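# Move three gears from furnace tray to table, upright

## Task

Lift all three gears off the furnace tray and set each one standing on the table next to the tray with its smaller end facing upward, then release them.

## Robot and tools

Robot: two arms, left_arm and right_arm, each a six-joint arm ending in a parallel two-finger gripper with a wrist camera. left_arm's base sits at (+0.018, +0.275, 0) m and right_arm's at (-0.048, -0.344, 0) m, both nearly aligned with the scene axes.

Scene frame: origin on the table top midway between the arms, +z up, +x outward over the table, left_arm on the +y side. The arm names do not refer to sides of any image. Gripper frame: fingers point along the gripper's +z and close along its y. The reported end_effector_position is the point between the finger pads, roughly 1 cm behind the tips.

execute_actions(actions): a list of actions run one after another. Each action is a table of at most 15 rows; each row lasts one control step (1/30 s), and if fewer than 15 rows are given the final row repeats until 15 steps pass. Every row is one flat list of 14 numbers covering both arms, even if only one moves: dx, dy, dz, rx, ry, rz, opening for left_arm, then the same seven for right_arm. All values lie in [-1, 1]. dx..rz are an offset, not a pose: expressed in that gripper's own axes and measured from the gripper's measured pose at the start of the action (for the first action of a call, the last pose a result showed). Each row is measured from that same start, not added to the previous row. Scale: 1.0 equals 0.6 m for dx, dy, dz, or 180 degrees for the rotation vector rx, ry, rz. Opening is absolute, not an offset: +1 fully open (0.094 m), -1 closed. An empty list just returns state and images.

move(target, speed, blocking): target is one 14-number row laid out as above, offsets from the pose in the latest result that shows one, same scale. Each gripper travels in a straight line toward its goal; both finish together, taking 0.5 to 10 s, and stop short if 10 s is not enough. Openings are sent when the move begins. speed is m/s, 0.002 to 0.5 (default 0.25); turning is capped at twice that in rad/s. Moves do not avoid obstacles or the other arm, and grippers can lag, drift, or overshoot speed, especially near full reach. Faster motion or aiming further past a contact means harder impacts and pushes. blocking=false returns after 0.5 s while the arm keeps going; until a result shows the move finished, new actions and moves are refused, so use wait or stop first. The result adds a "move:" line giving the ending (done, off_target, moving, held, fault) and any limits (paced = pose clipped; held = some steps blocked, after which the arm may surge fast), plus each gripper's remaining distance.

wait(seconds): 0 to 10 s, arms keep their last command; returns early if a running move ends. stop(): brakes a running move (needs braking room; fingers continue). zoom_image(camera, region): enlarged crop of a camera's latest image, region [x0, y0, x1, y1] in pixels, at most 504 by 504. Cameras: cam_head_left, cam_head_right, cam_high, cam_low, cam_left_wrist, cam_right_wrist, all 504x504. read_manual(section): licence texts only. finished_scene(scene): ends the current scene, passing its number; irreversible, and the goal must already hold and remain so.

Controller behaviour: each control step the commanded pose is clipped to within 70 mm and 16 degrees of the measured pose, then joints are driven toward it with position favoured over orientation. A distant target may take several actions, and the arm only continues up to its last clipped pose, so send the remainder next. Arms usually end a centimetre or more low; repeated zero offsets can let an arm sag. To keep an arm in place, send the correction back to the desired pose in the first call of a reply and zeros afterward, aiming higher if it still droops. Elbows stop just before straight. Joint ranges (rad): waist -2.880 to 2.880, shoulder 0.000 to 3.142, elbow 0.000 to 3.019, wrist pitch -1.693 to 1.571, wrist yaw -1.571 to 1.571, wrist roll -2.094 to 2.094.

Results: a state line per arm with position (m) and end_effector_quat_wxyz in the scene frame (printed positions can be off, more at long reach); "Hand target" lines show where each gripper is being driven; "pose unreachable" means the clearance check altered or blocked that arm's command; grip_measured is finger opening on the command scale (the last Joint positions value is metres); joint torques are raw, offset and noisy; action calls also list per-step positions, with HELD marking steps held back. FAULT lines mark arm stops; MOTOR HOT warns from 85 °C, and at 100 °C an OVER-TEMPERATURE FAULT makes that arm let go and drop.

Gripping: fingers go to the opening you write. To hold a gear, command about 0.03 below grip_measured for a firm grip, less for a lighter one. Pad force tops out around 50 to 62 N. Readings may be offset by about 1 mm per gripper. Objects may occasionally be tugged or nudged by outside forces.

Cameras come with pinhole-plus-radial calibration (K, distortion, T_world_to_cam) that may be slightly off; wrist camera poses follow the joint readings.

Avoid: dropping or knocking anything off the table (this fails the job), arms colliding or pressing on each other, slamming into objects, hard pushes, and holding loads long enough to overheat motors. The simulation runs while you compose replies, holding the last command.

Each tool is called after ">>>" as a command line: name --argument value for each argument, lists and objects as JSON in quotes; but a table of rows of numbers goes row by row, as --pt "numbers of a row", without its own name.

## Session

>>> execute_actions --actions '[]'

Scene clock: 0.00 s.
left_arm: end_effector_position=(+0.7016, +0.5195, +0.1582) grip_measured=+1.000 end_effector_quat_wxyz=(+0.607, -0.245, +0.719, +0.231) | right_arm: end_effector_position=(+0.5306, -0.0846, +0.3084) grip_measured=+1.000 end_effector_quat_wxyz=(+0.505, +0.005, +0.838, +0.207)
Joint positions: left_arm=[ 0.216  1.932  1.173  0.586 -0.446 -0.04   0.094] | right_arm=[ 0.296  1.447  1.164 -0.133  0.047  0.416  0.094]
Joint velocities: left_arm=[-0.005 -0.005 -0.002 -0.007 -0.007  0.022  0.   ] | right_arm=[ 0.005 -0.005 -0.017 -0.002  0.081  0.037  0.   ]
Joint torques (N m, as the arm reports them, + toward a larger angle): no reading
Motor temperatures (°C, as the motors report them): left_arm=[24 25 26 28 26 25] | right_arm=[28 27 28 27 26 26]
Hand target (left_arm): +0.707, +0.521, +0.166; +0.614, -0.246, +0.713, +0.231
Hand target (right_arm): +0.535, -0.082, +0.335; +0.523, +0.005, +0.825, +0.216

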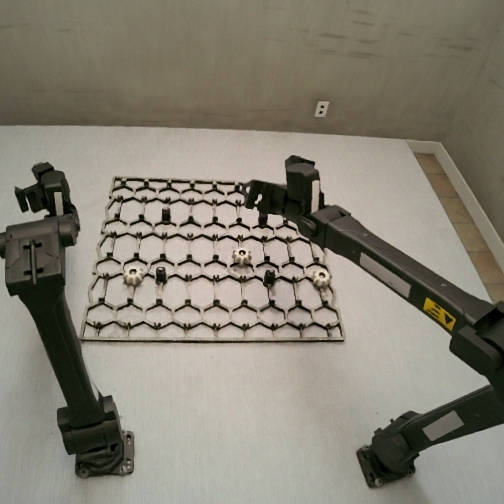

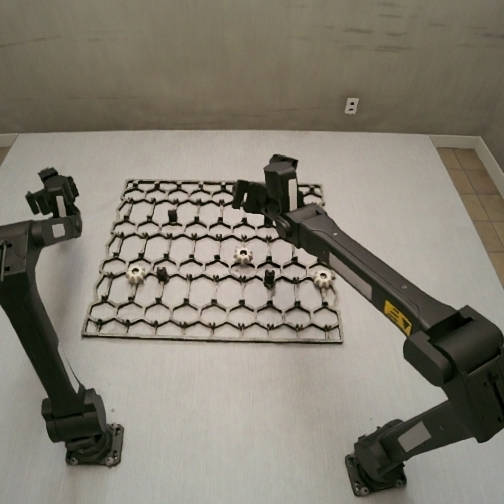

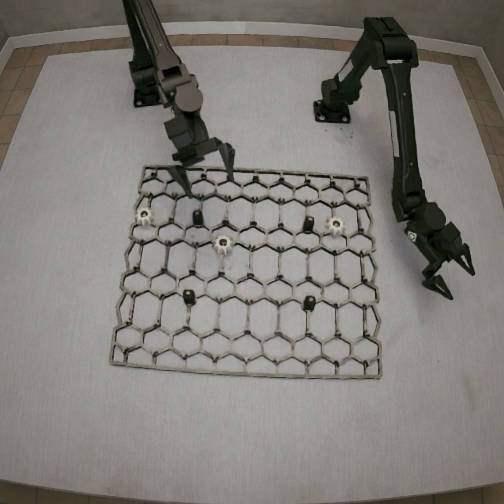

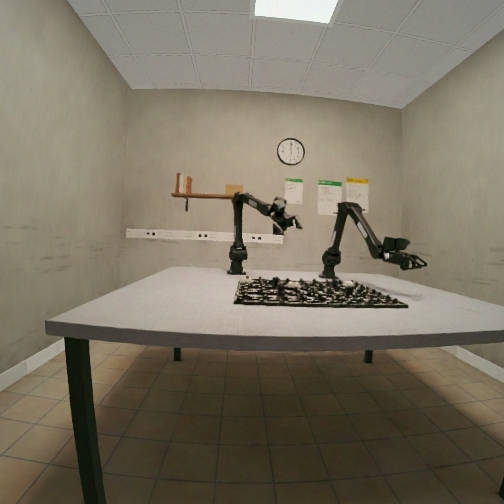

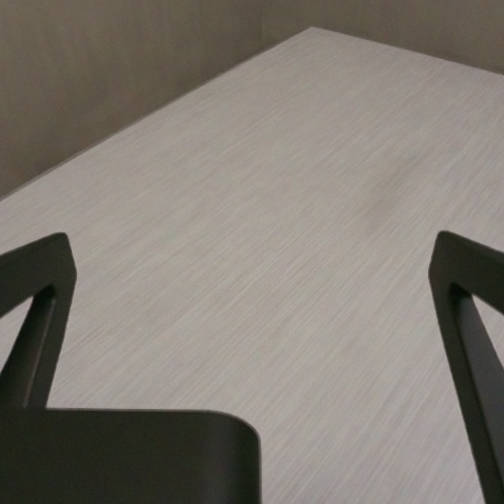

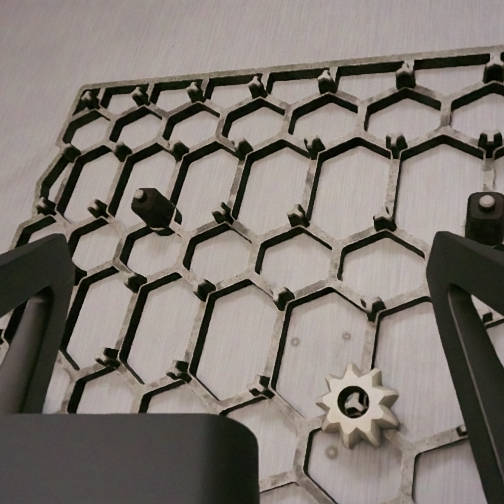

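>>> zoom_image --camera "cam_high" --region '[100, 160, 400, 300]'

>>> zoom_image --camera "cam_head_left" --region '[80, 220, 350, 320]'

Region (100, 160, 400, 300) of cam_high's 504x504 image, scaled by 1.680, with more detail than that image has; it fills the top 235 rows of this view, and the rest is white.

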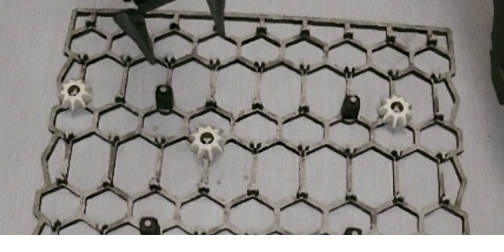

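Region (80, 220, 350, 320) of cam_head_left's 504x504 image, scaled by 1.867, with more detail than that image has; it fills the top 187 rows of this view, and the rest is white.

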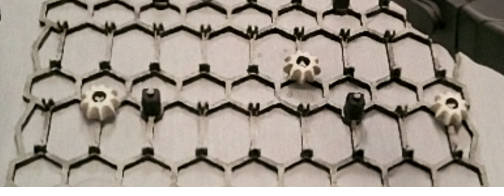

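>>> move --target '[0.106,-0.156,-0.623,0.016,0.45,0,1, 0.218,-0.1025,0.106,0.141,0.339,0,1]'

Scene clock: 5.03 s.
left_arm: end_effector_position=(+0.4541, +0.2112, +0.1350) grip_measured=+1.000 end_effector_quat_wxyz=(-0.014, -0.332, +0.943, +0.016) | right_arm: end_effector_position=(+0.5109, -0.0892, +0.1305) grip_measured=+1.000 end_effector_quat_wxyz=(-0.020, -0.008, +1.000, -0.012)
Joint positions: left_arm=[-0.176  1.574  1.232 -1.269 -0.015 -0.828  0.094] | right_arm=[ 0.292  2.026  1.856 -1.446  0.006  0.416  0.094]
Joint velocities: left_arm=[ 0.005 -0.005  0.007  0.022  0.007  0.051  0.   ] | right_arm=[ 0.015 -0.005  0.017 -0.002  0.007 -0.007  0.   ]
Joint torques (N m, as the arm reports them, + toward a larger angle): left_arm=[ -1.58 -14.18  13.33  -0.41  -0.04  -0.05] | right_arm=[ -4.26 -19.51  14.05  -0.49  -0.06  -0.06]
Motor temperatures (°C, as the motors report them): left_arm=[24 25 27 28 26 25] | right_arm=[28 27 29 27 26 26]
Hand target (left_arm): +0.465, +0.205, +0.149; -0.003, -0.333, +0.943, +0.008
Hand target (right_arm): +0.531, -0.091, +0.149; +0.001, +0.002, +1.000, -0.001
Off the commanded pose (left_arm): 0.021 m, 3 deg.
Off the commanded pose (right_arm): 0.030 m, 3 deg.
move: off_target (left_arm, right_arm)
camera_calibration (this result's frames):
cam_left_wrist: T_world_to_cam=[[0.622625, -0.781626, -0.0373958, -0.114507], [-0.618141, -0.520576, 0.588984, 0.313871], [-0.479832, -0.3436, -0.807279, 0.523038], [0, 0, 0, 1]] pos_world=[0.516282, 0.253608, 0.233091]
cam_right_wrist: T_world_to_cam=[[0.0298293, -0.999375, 0.0189713, -0.110276], [-0.789966, -0.0119416, 0.613034, 0.32975], [-0.612425, -0.0332731, -0.789829, 0.540374], [0, 0, 0, 1]] pos_world=[0.594719, -0.0882891, 0.226747]

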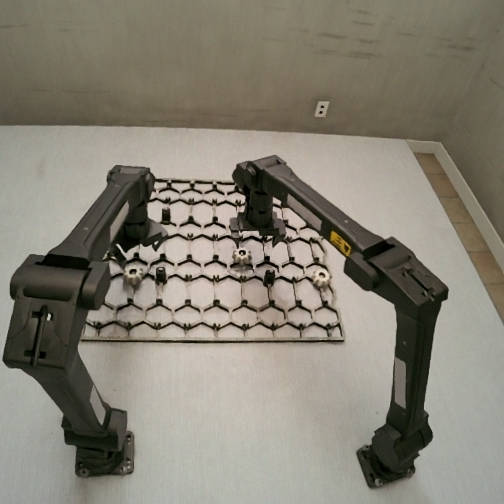

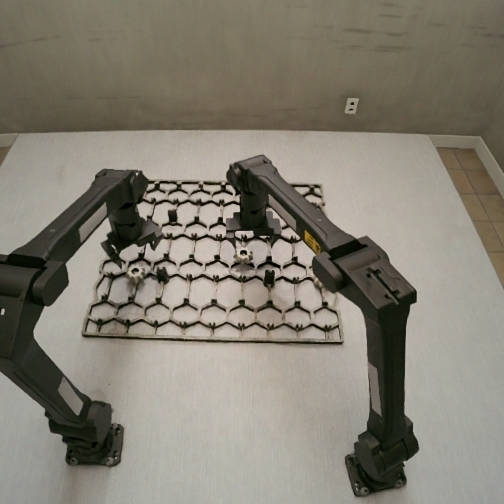

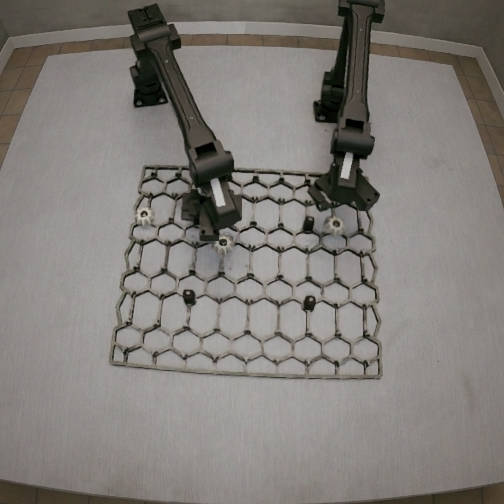

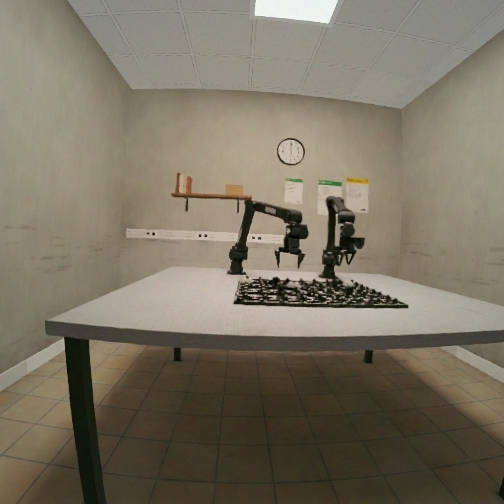

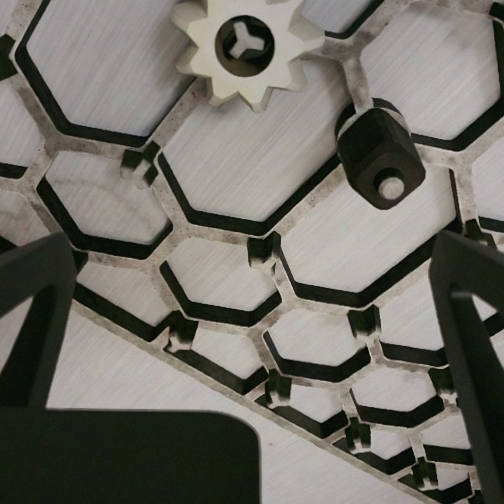

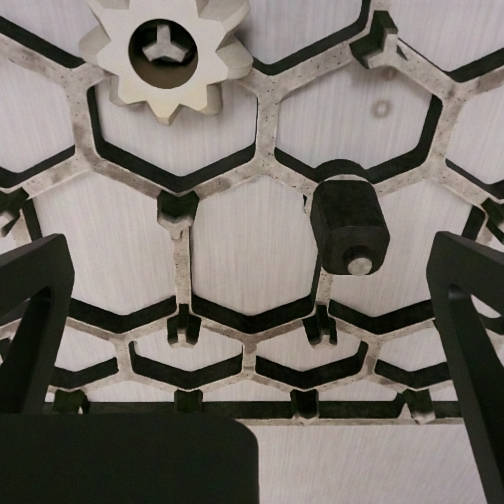

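>>> move --target '[-0.06,-0.014,0.1,0,0,0,1, -0.09,0.047,0.1,0,0,0,1]' --speed 0.15

Scene clock: 6.53 s.
left_arm: end_effector_position=(+0.4813, +0.2236, +0.0797) grip_measured=+1.000 end_effector_quat_wxyz=(-0.015, -0.331, +0.943, +0.016) | right_arm: end_effector_position=(+0.5433, -0.0743, +0.0461) grip_measured=+1.000 end_effector_quat_wxyz=(-0.048, -0.007, +0.999, -0.025)
Joint positions: left_arm=[-0.141  1.694  1.225 -1.143 -0.015 -0.792  0.094] | right_arm=[ 0.292  2.23   1.971 -1.42   0.006  0.417  0.094]
Joint velocities: left_arm=[-0.024 -0.015 -0.017 -0.002  0.037 -0.051  0.   ] | right_arm=[-0.005 -0.005 -0.007  0.012  0.007  0.007  0.   ]
Joint torques (N m, as the arm reports them, + toward a larger angle): left_arm=[  0.44 -14.9    9.55   0.75  -0.2    0.1 ] | right_arm=[ -2.52 -21.69  13.49  -0.21   0.09   0.  ]
Motor temperatures (°C, as the motors report them): left_arm=[24 25 27 28 26 25] | right_arm=[28 28 30 27 26 26]
Hand target (left_arm): +0.486, +0.228, +0.074; -0.014, -0.332, +0.943, +0.016
Hand target (right_arm): +0.560, -0.062, +0.068; -0.019, -0.008, +1.000, -0.012
Off the commanded pose (left_arm): 0.008 m, 0 deg.
Off the commanded pose (right_arm): 0.031 m, 4 deg.
move: off_target (right_arm)
camera_calibration (this result's frames):
cam_left_wrist: T_world_to_cam=[[0.622, -0.782127, -0.0373176, -0.123385], [-0.617646, -0.519371, 0.590565, 0.369034], [-0.481279, -0.344283, -0.806127, 0.496512], [0, 0, 0, 1]] pos_world=[0.543639, 0.266103, 0.177709]
cam_right_wrist: T_world_to_cam=[[0.0308419, -0.998581, 0.0434174, -0.0963801], [-0.753881, 0.00528123, 0.65699, 0.386878], [-0.656287, -0.0529944, -0.752648, 0.514707], [0, 0, 0, 1]] pos_world=[0.632428, -0.0710099, 0.137403]

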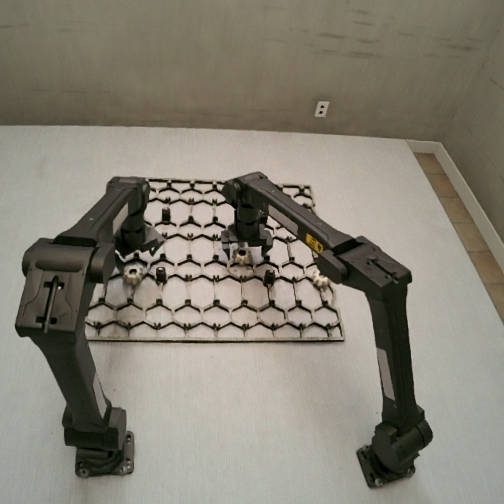

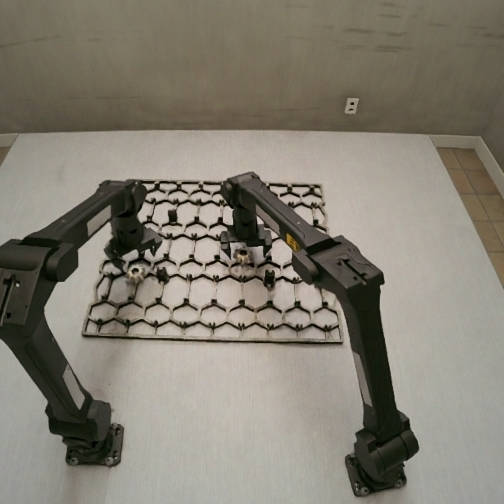

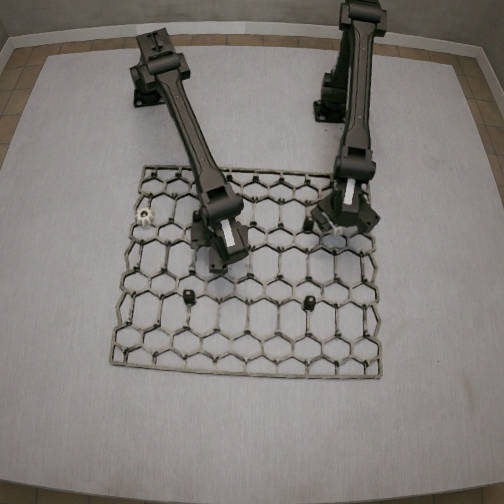

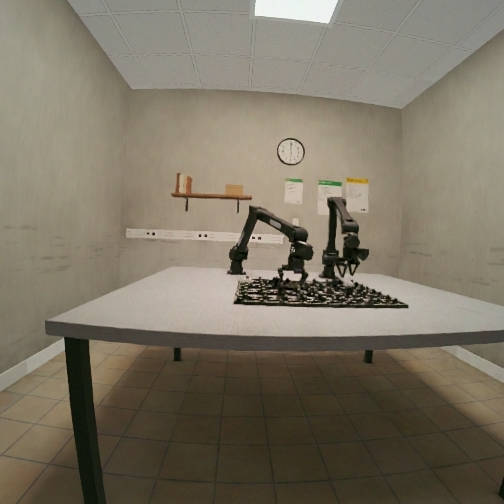

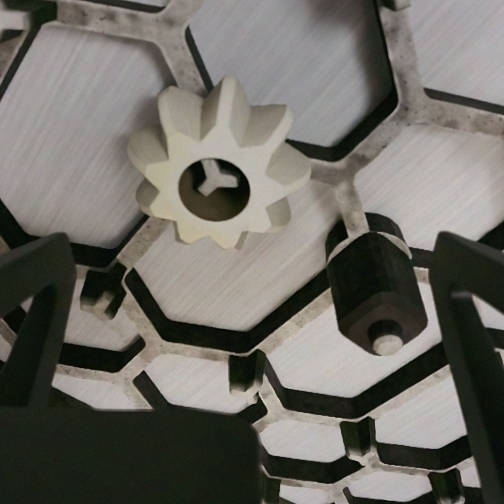

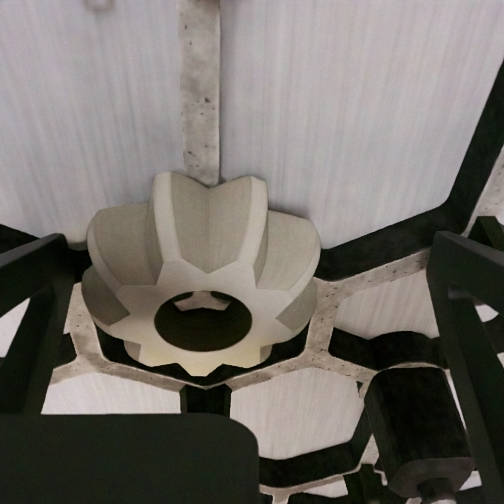

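>>> move --target '[-0.007,0.02,0.0,0,0,-0.285,1, 0,0.05,-0.01,0,0,0,1]' --speed 0.1

Scene clock: 11.67 s.
left_arm: end_effector_position=(+0.4753, +0.2295, +0.0746) grip_measured=+1.000 end_effector_quat_wxyz=(+0.012, +0.698, -0.716, -0.027) | right_arm: end_effector_position=(+0.5340, -0.0637, +0.0455) grip_measured=+1.000 end_effector_quat_wxyz=(-0.059, -0.002, +0.998, -0.032)
Joint positions: left_arm=[-0.13   1.694  1.209 -1.143 -0.015 -1.651  0.094] | right_arm=[ 0.312  2.239  1.983 -1.45   0.006  0.447  0.094]
Joint velocities: left_arm=[-0.015 -0.005 -0.002 -0.017  0.007 -0.007  0.   ] | right_arm=[-0.005  0.005 -0.007  0.002 -0.007 -0.081  0.   ]
Joint torques (N m, as the arm reports them, + toward a larger angle): left_arm=[  1.32 -17.59   8.87   0.21  -0.21  -0.06] | right_arm=[ -0.96 -19.79  13.72  -0.62  -0.05   0.04]
Motor temperatures (°C, as the motors report them): left_arm=[24 25 27 28 26 25] | right_arm=[28 28 30 27 26 26]
Hand target (left_arm): +0.477, +0.236, +0.080; +0.007, +0.707, -0.707, -0.021
Hand target (right_arm): +0.542, -0.044, +0.051; -0.048, -0.007, +0.999, -0.024
Off the commanded pose (left_arm): 0.008 m, 2 deg.
Off the commanded pose (right_arm): 0.022 m, 2 deg.
move: off_target (right_arm)
camera_calibration (this result's frames):
cam_left_wrist: T_world_to_cam=[[0.998184, -0.0284468, -0.0531049, -0.465834], [0.00613307, -0.828932, 0.559316, 0.148275], [-0.0599311, -0.558626, -0.827252, 0.342012], [0, 0, 0, 1]] pos_world=[0.484576, 0.300715, 0.175259]
cam_right_wrist: T_world_to_cam=[[0.0218104, -0.998155, 0.0566699, -0.0812893], [-0.738871, 0.022092, 0.673485, 0.372558], [-0.673494, -0.0565607, -0.737026, 0.517004], [0, 0, 0, 1]] pos_world=[0.625244, -0.0601277, 0.13474]

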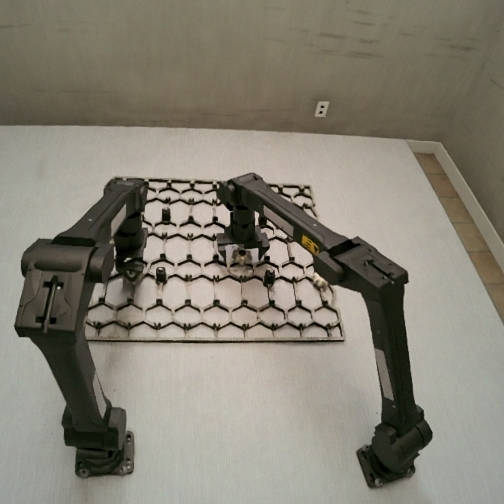

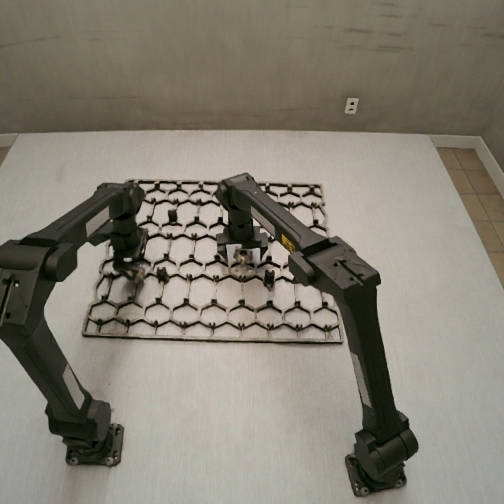

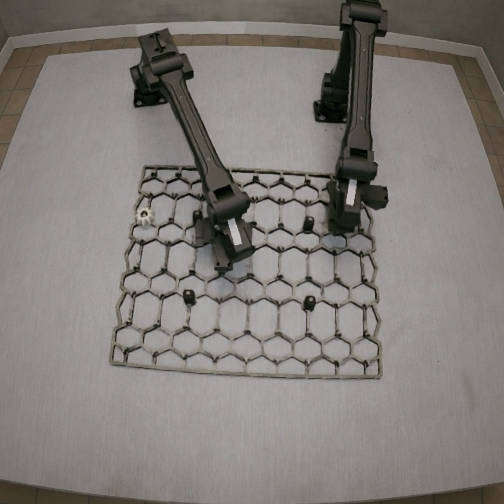

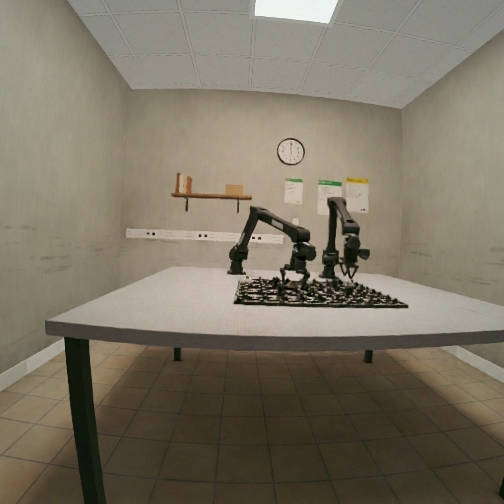

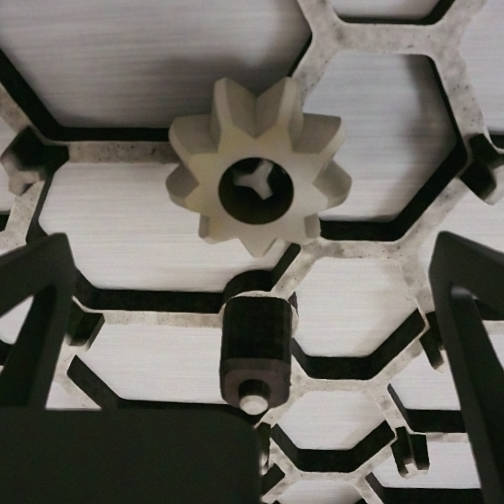

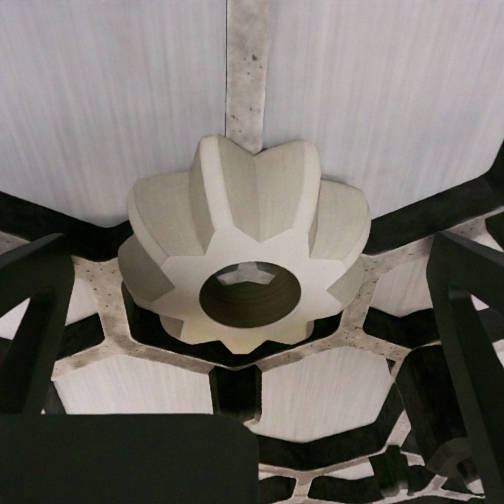

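>>> move --target '[-0.03,0,0.06,0,0,0,1, -0.04,0.0,-0.012,0,0,0,1]' --speed 0.08

Scene clock: 12.77 s.
left_arm: end_effector_position=(+0.4724, +0.2436, +0.0494) grip_measured=+1.000 end_effector_quat_wxyz=(+0.009, +0.698, -0.716, -0.022) | right_arm: end_effector_position=(+0.5393, -0.0612, +0.0457) grip_measured=+1.000 end_effector_quat_wxyz=(-0.071, -0.006, +0.997, -0.037)
Joint positions: left_arm=[-0.1    1.711  1.157 -1.062 -0.015 -1.62   0.094] | right_arm=[ 0.312  2.277  2.05  -1.504  0.006  0.44   0.094]
Joint velocities: left_arm=[-0.005 -0.015 -0.007 -0.012 -0.081  0.022  0.   ] | right_arm=[-0.005  0.005  0.002  0.012 -0.037  0.007  0.   ]
Joint torques (N m, as the arm reports them, + toward a larger angle): left_arm=[  1.51 -13.96   8.64   0.42  -0.22   0.1 ] | right_arm=[ -4.57 -20.12  13.47  -0.63   0.14  -0.15]
Motor temperatures (°C, as the motors report them): left_arm=[24 25 27 28 26 25] | right_arm=[28 28 30 27 26 26]
Hand target (left_arm): +0.474, +0.248, +0.039; +0.013, +0.698, -0.716, -0.026
Hand target (right_arm): +0.558, -0.064, +0.050; -0.059, -0.002, +0.998, -0.032
Off the commanded pose (left_arm): 0.011 m, 1 deg.
Off the commanded pose (right_arm): 0.020 m, 2 deg.
move: off_target (left_arm, right_arm)
camera_calibration (this result's frames):
cam_left_wrist: T_world_to_cam=[[0.9987, -0.0285247, -0.0422398, -0.464666], [0.000110412, -0.827519, 0.561437, 0.176462], [-0.050969, -0.560712, -0.826441, 0.325128], [0, 0, 0, 1]] pos_world=[0.480614, 0.315074, 0.149999]
cam_right_wrist: T_world_to_cam=[[0.0304312, -0.997329, 0.0664034, -0.0838908], [-0.722773, 0.023932, 0.690671, 0.366972], [-0.690415, -0.0690125, -0.720114, 0.528408], [0, 0, 0, 1]] pos_world=[0.632611, -0.0559823, 0.132628]

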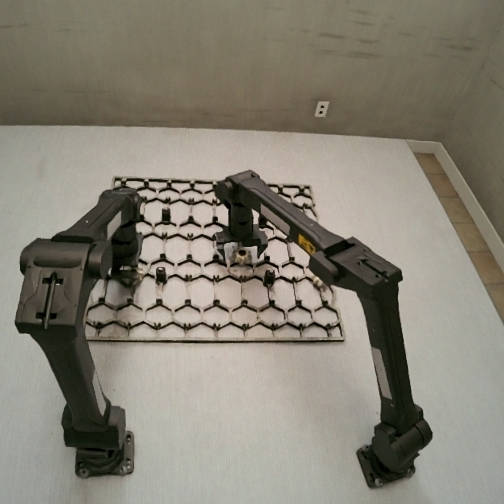

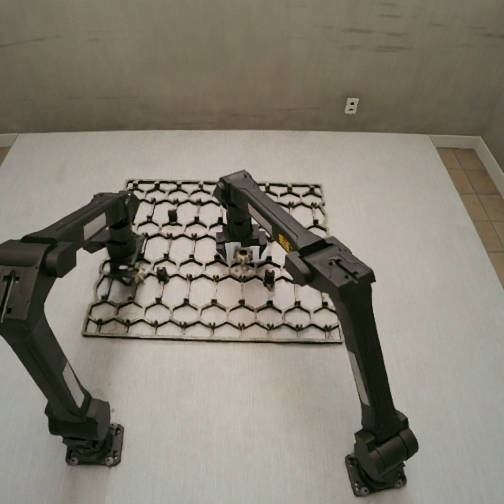

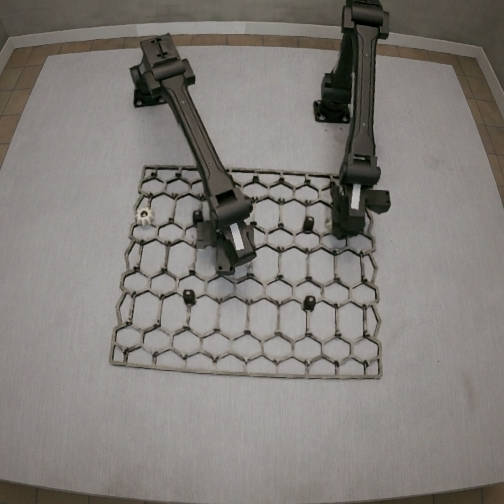

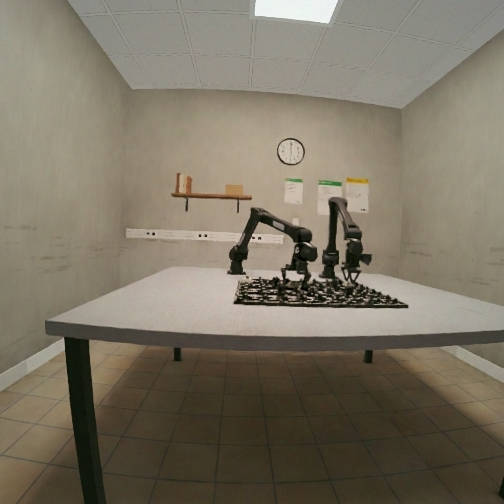

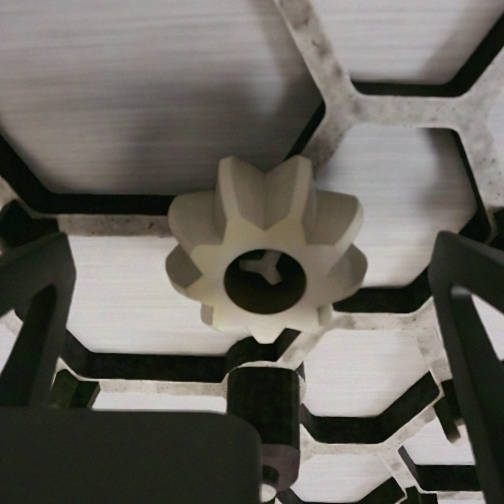

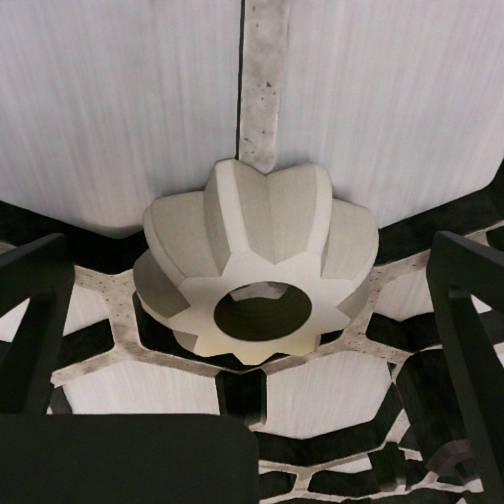

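>>> move --target '[0,0,0.055,0,0,0,1, 0,0,-0.005,0,0,0,-0.2]' --speed 0.06

Scene clock: 13.77 s.
left_arm: end_effector_position=(+0.4699, +0.2437, +0.0264) grip_measured=+1.000 end_effector_quat_wxyz=(+0.006, +0.698, -0.716, -0.018) | right_arm: end_effector_position=(+0.5394, -0.0612, +0.0457) grip_measured=+0.207 end_effector_quat_wxyz=(-0.071, -0.006, +0.997, -0.037)
Joint positions: left_arm=[-0.1    1.734  1.117 -0.99  -0.015 -1.62   0.094] | right_arm=[ 0.312  2.277  2.05  -1.504  0.006  0.44   0.057]
Joint velocities: left_arm=[-0.005 -0.015 -0.002  0.027 -0.022 -0.022  0.   ] | right_arm=[ 0.005 -0.005 -0.012  0.002  0.007 -0.007  0.   ]
Joint torques (N m, as the arm reports them, + toward a larger angle): left_arm=[ -0.61 -13.19   8.42   0.68  -0.15   0.07] | right_arm=[ -2.83 -22.43   8.94  -0.62   0.09  -0.08]
Motor temperatures (°C, as the motors report them): left_arm=[24 25 27 28 26 25] | right_arm=[28 28 30 27 26 26]
Hand target (left_arm): +0.471, +0.244, +0.016; +0.010, +0.698, -0.716, -0.022
Hand target (right_arm): +0.540, -0.061, +0.049; -0.071, -0.006, +0.997, -0.037
Off the commanded pose (left_arm): 0.010 m, 1 deg.
Off the commanded pose (right_arm): 0.003 m, 0 deg.
move: done
camera_calibration (this result's frames):
cam_left_wrist: T_world_to_cam=[[0.999046, -0.0289325, -0.032726, -0.463486], [-0.0055433, -0.827111, 0.562012, 0.192086], [-0.0433285, -0.561294, -0.826482, 0.302626], [0, 0, 0, 1]] pos_world=[0.477221, 0.315329, 0.126992]
cam_right_wrist: T_world_to_cam=[[0.0304811, -0.997304, 0.0667463, -0.0839916], [-0.722888, 0.0241219, 0.690544, 0.367073], [-0.690293, -0.0692986, -0.720204, 0.528344], [0, 0, 0, 1]] pos_world=[0.632625, -0.0560062, 0.132642]

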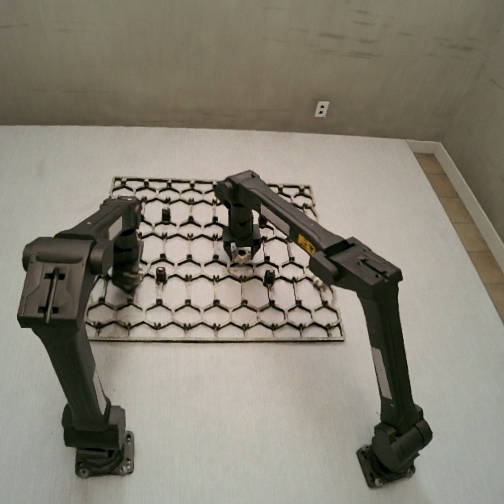

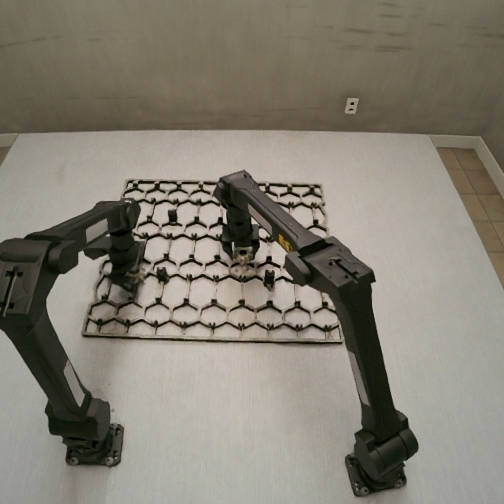

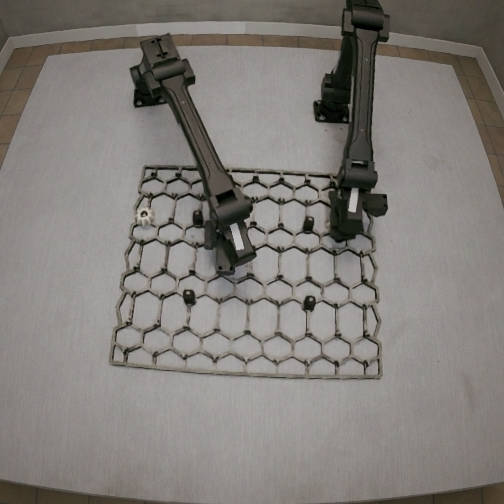

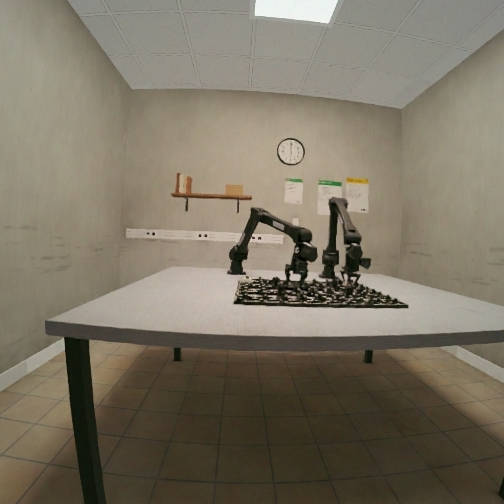

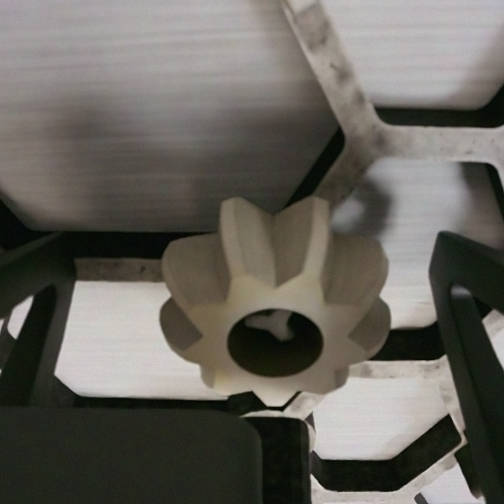

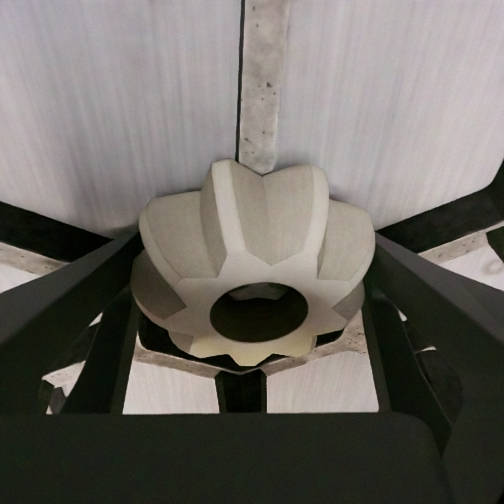

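Close left, lift right.

>>> move --target '[0,0,-0.01,0,0,0,-0.2, 0,0,-0.18,0,0,0,-0.2]' --speed 0.1

Scene clock: 15.97 s.
left_arm: end_effector_position=(+0.4731, +0.2449, +0.0282) grip_measured=+0.095 end_effector_quat_wxyz=(+0.000, +0.699, -0.715, -0.016) | right_arm: end_effector_position=(+0.5344, -0.0637, +0.0862) grip_measured=+0.207 end_effector_quat_wxyz=(-0.101, -0.006, +0.994, -0.052)
Joint positions: left_arm=[-0.099  1.732  1.12  -0.982 -0.02  -1.621  0.051] | right_arm=[ 0.312  2.291  2.174 -1.681  0.006  0.44   0.057]
Joint velocities: left_arm=[-0.005 -0.015 -0.002 -0.017 -0.095 -0.022  0.   ] | right_arm=[ 0.005 -0.015 -0.002 -0.007 -0.022  0.007  0.   ]
Joint torques (N m, as the arm reports them, + toward a larger angle): left_arm=[ -0.75 -16.7    8.58  -0.99  -0.06   0.03] | right_arm=[ -3.61 -28.08  14.88  -0.95   0.1   -0.05]
Motor temperatures (°C, as the motors report them): left_arm=[24 25 27 28 26 25] | right_arm=[28 29 31 27 26 26]
Hand target (left_arm): +0.470, +0.244, +0.032; +0.006, +0.698, -0.716, -0.018
Hand target (right_arm): +0.550, -0.056, +0.152; -0.045, -0.006, +0.999, -0.025
Off the commanded pose (left_arm): 0.005 m, 1 deg.
Off the commanded pose (right_arm): 0.070 m, 4 deg.
joint sent to its limit (right arm) — the command would take joint 4 (wrist pitch) past its lower limit, so that joint was sent only as far as its limit.
move: off_target (right_arm)
camera_calibration (this result's frames):
cam_left_wrist: T_world_to_cam=[[0.999428, -0.0270685, -0.0202762, -0.467596], [-0.0111441, -0.829614, 0.558227, 0.195449], [-0.0319318, -0.557681, -0.829441, 0.298747], [0, 0, 0, 1]] pos_world=[0.479046, 0.316096, 0.129207]
cam_right_wrist: T_world_to_cam=[[0.0353749, -0.99493, 0.09414, -0.0938504], [-0.680281, 0.0450331, 0.731567, 0.310572], [-0.732098, -0.0899207, -0.675239, 0.571082], [0, 0, 0, 1]] pos_world=[0.632683, -0.0560085, 0.167247]

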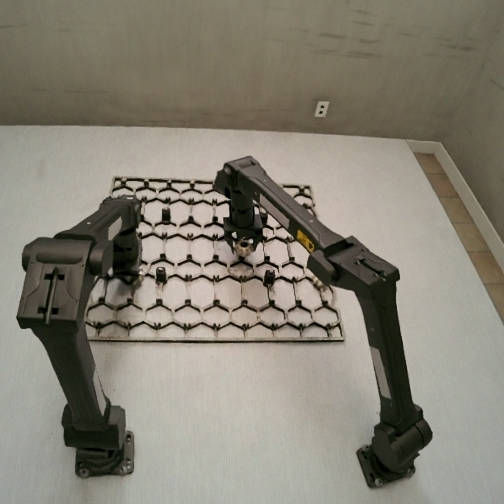

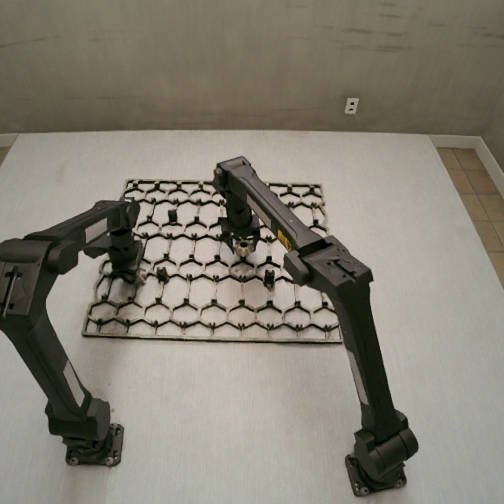

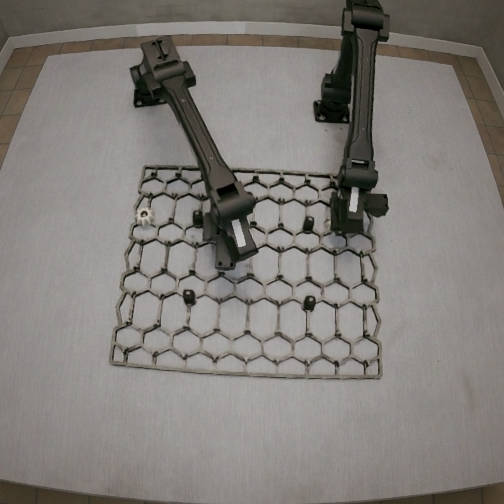

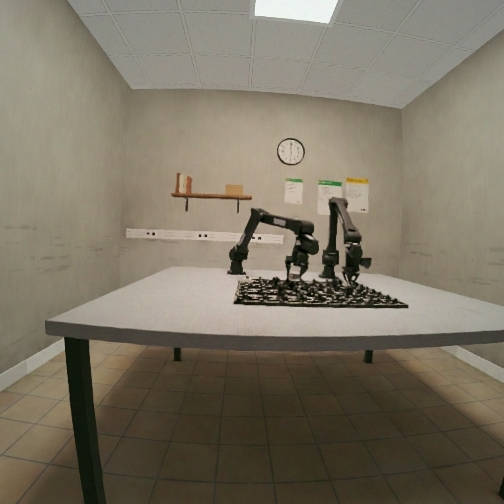

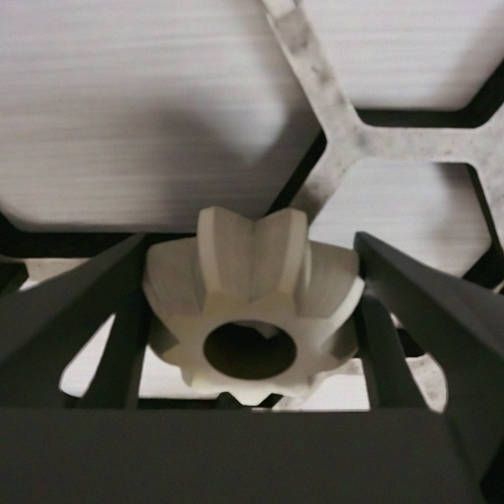

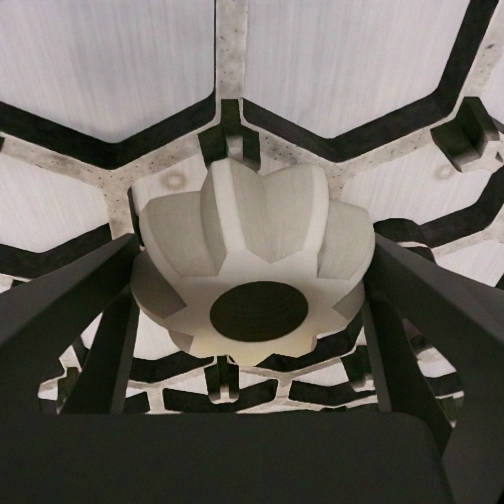

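>>> move --target '[0,0,-0.17,0,0,0,-0.2, 0.15,0,-0.15,0,-0.1,0,-0.2]' --speed 0.12

Scene clock: 17.83 s.
left_arm: end_effector_position=(+0.4570, +0.2457, +0.1015) grip_measured=+0.094 end_effector_quat_wxyz=(+0.022, +0.698, -0.715, -0.039) | right_arm: end_effector_position=(+0.4674, -0.0607, +0.1597) grip_measured=+0.207 end_effector_quat_wxyz=(+0.024, -0.014, +0.998, -0.064)
Joint positions: left_arm=[-0.099  1.635  1.21  -1.233 -0.018 -1.621  0.051] | right_arm=[ 0.404  1.923  1.769 -1.44   0.135  0.517  0.057]
Joint velocities: left_arm=[-0.005 -0.005  0.002  0.017 -0.022 -0.081  0.   ] | right_arm=[ 0.005 -0.015  0.007  0.007 -0.022  0.022  0.001]
Joint torques (N m, as the arm reports them, + toward a larger angle): left_arm=[ -1.11 -18.8   13.79  -0.62  -0.26   0.  ] | right_arm=[ -1.99 -22.48   9.09   0.41   0.38   0.  ]
Motor temperatures (°C, as the motors report them): left_arm=[24 26 28 28 26 25] | right_arm=[28 29 31 27 26 26]
Hand target (left_arm): +0.473, +0.242, +0.131; +0.000, +0.699, -0.715, -0.015
Hand target (right_arm): +0.465, -0.055, +0.192; +0.055, -0.013, +0.997, -0.049
Off the commanded pose (left_arm): 0.034 m, 4 deg.
Off the commanded pose (right_arm): 0.033 m, 4 deg.
move: off_target (left_arm, right_arm)
camera_calibration (this result's frames):
cam_left_wrist: T_world_to_cam=[[0.996058, -0.0264308, -0.0846736, -0.442083], [0.0251905, -0.830988, 0.55572, 0.138991], [-0.0850508, -0.555663, -0.827046, 0.383013], [0, 0, 0, 1]] pos_world=[0.469414, 0.316641, 0.202096]
cam_right_wrist: T_world_to_cam=[[0.0394064, -0.991418, 0.12465, -0.101909], [-0.84099, 0.0344603, 0.539952, 0.316181], [-0.539614, -0.126107, -0.832414, 0.504847], [0, 0, 0, 1]] pos_world=[0.542344, -0.048265, 0.262222]

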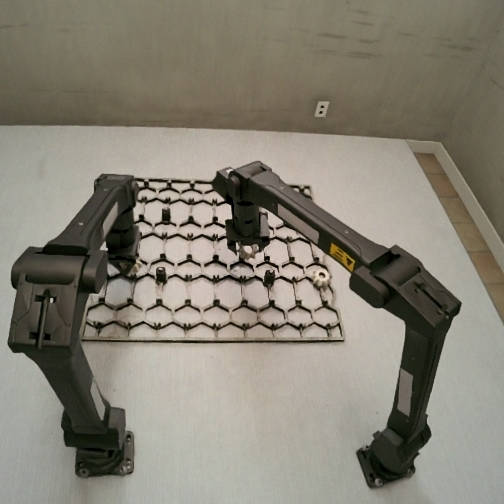

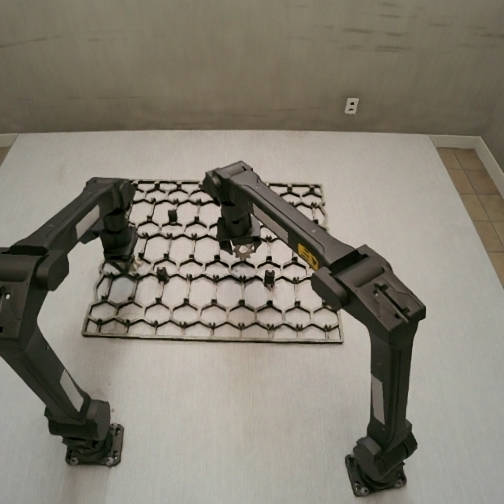

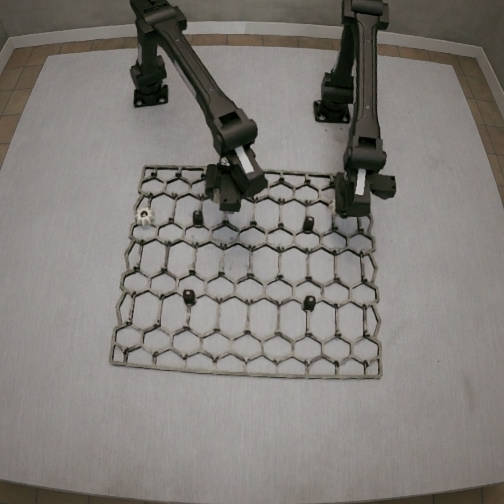

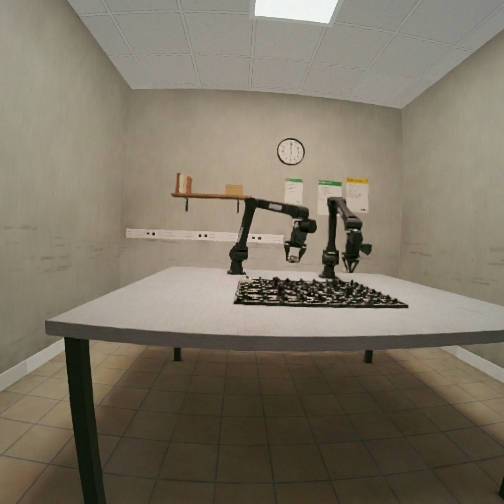

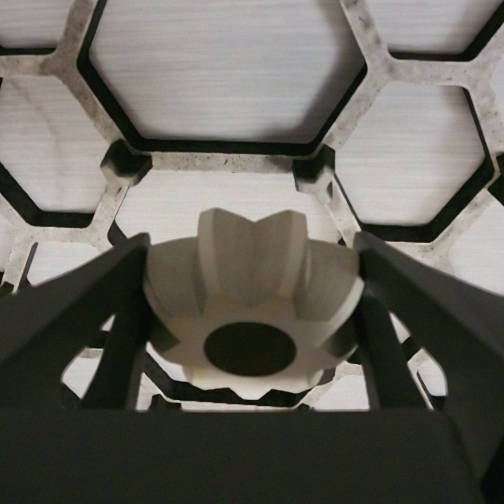

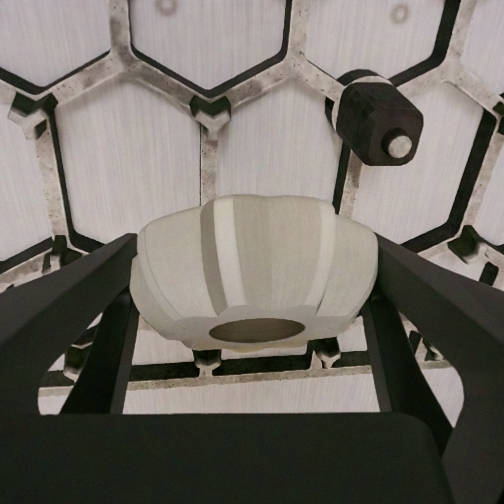

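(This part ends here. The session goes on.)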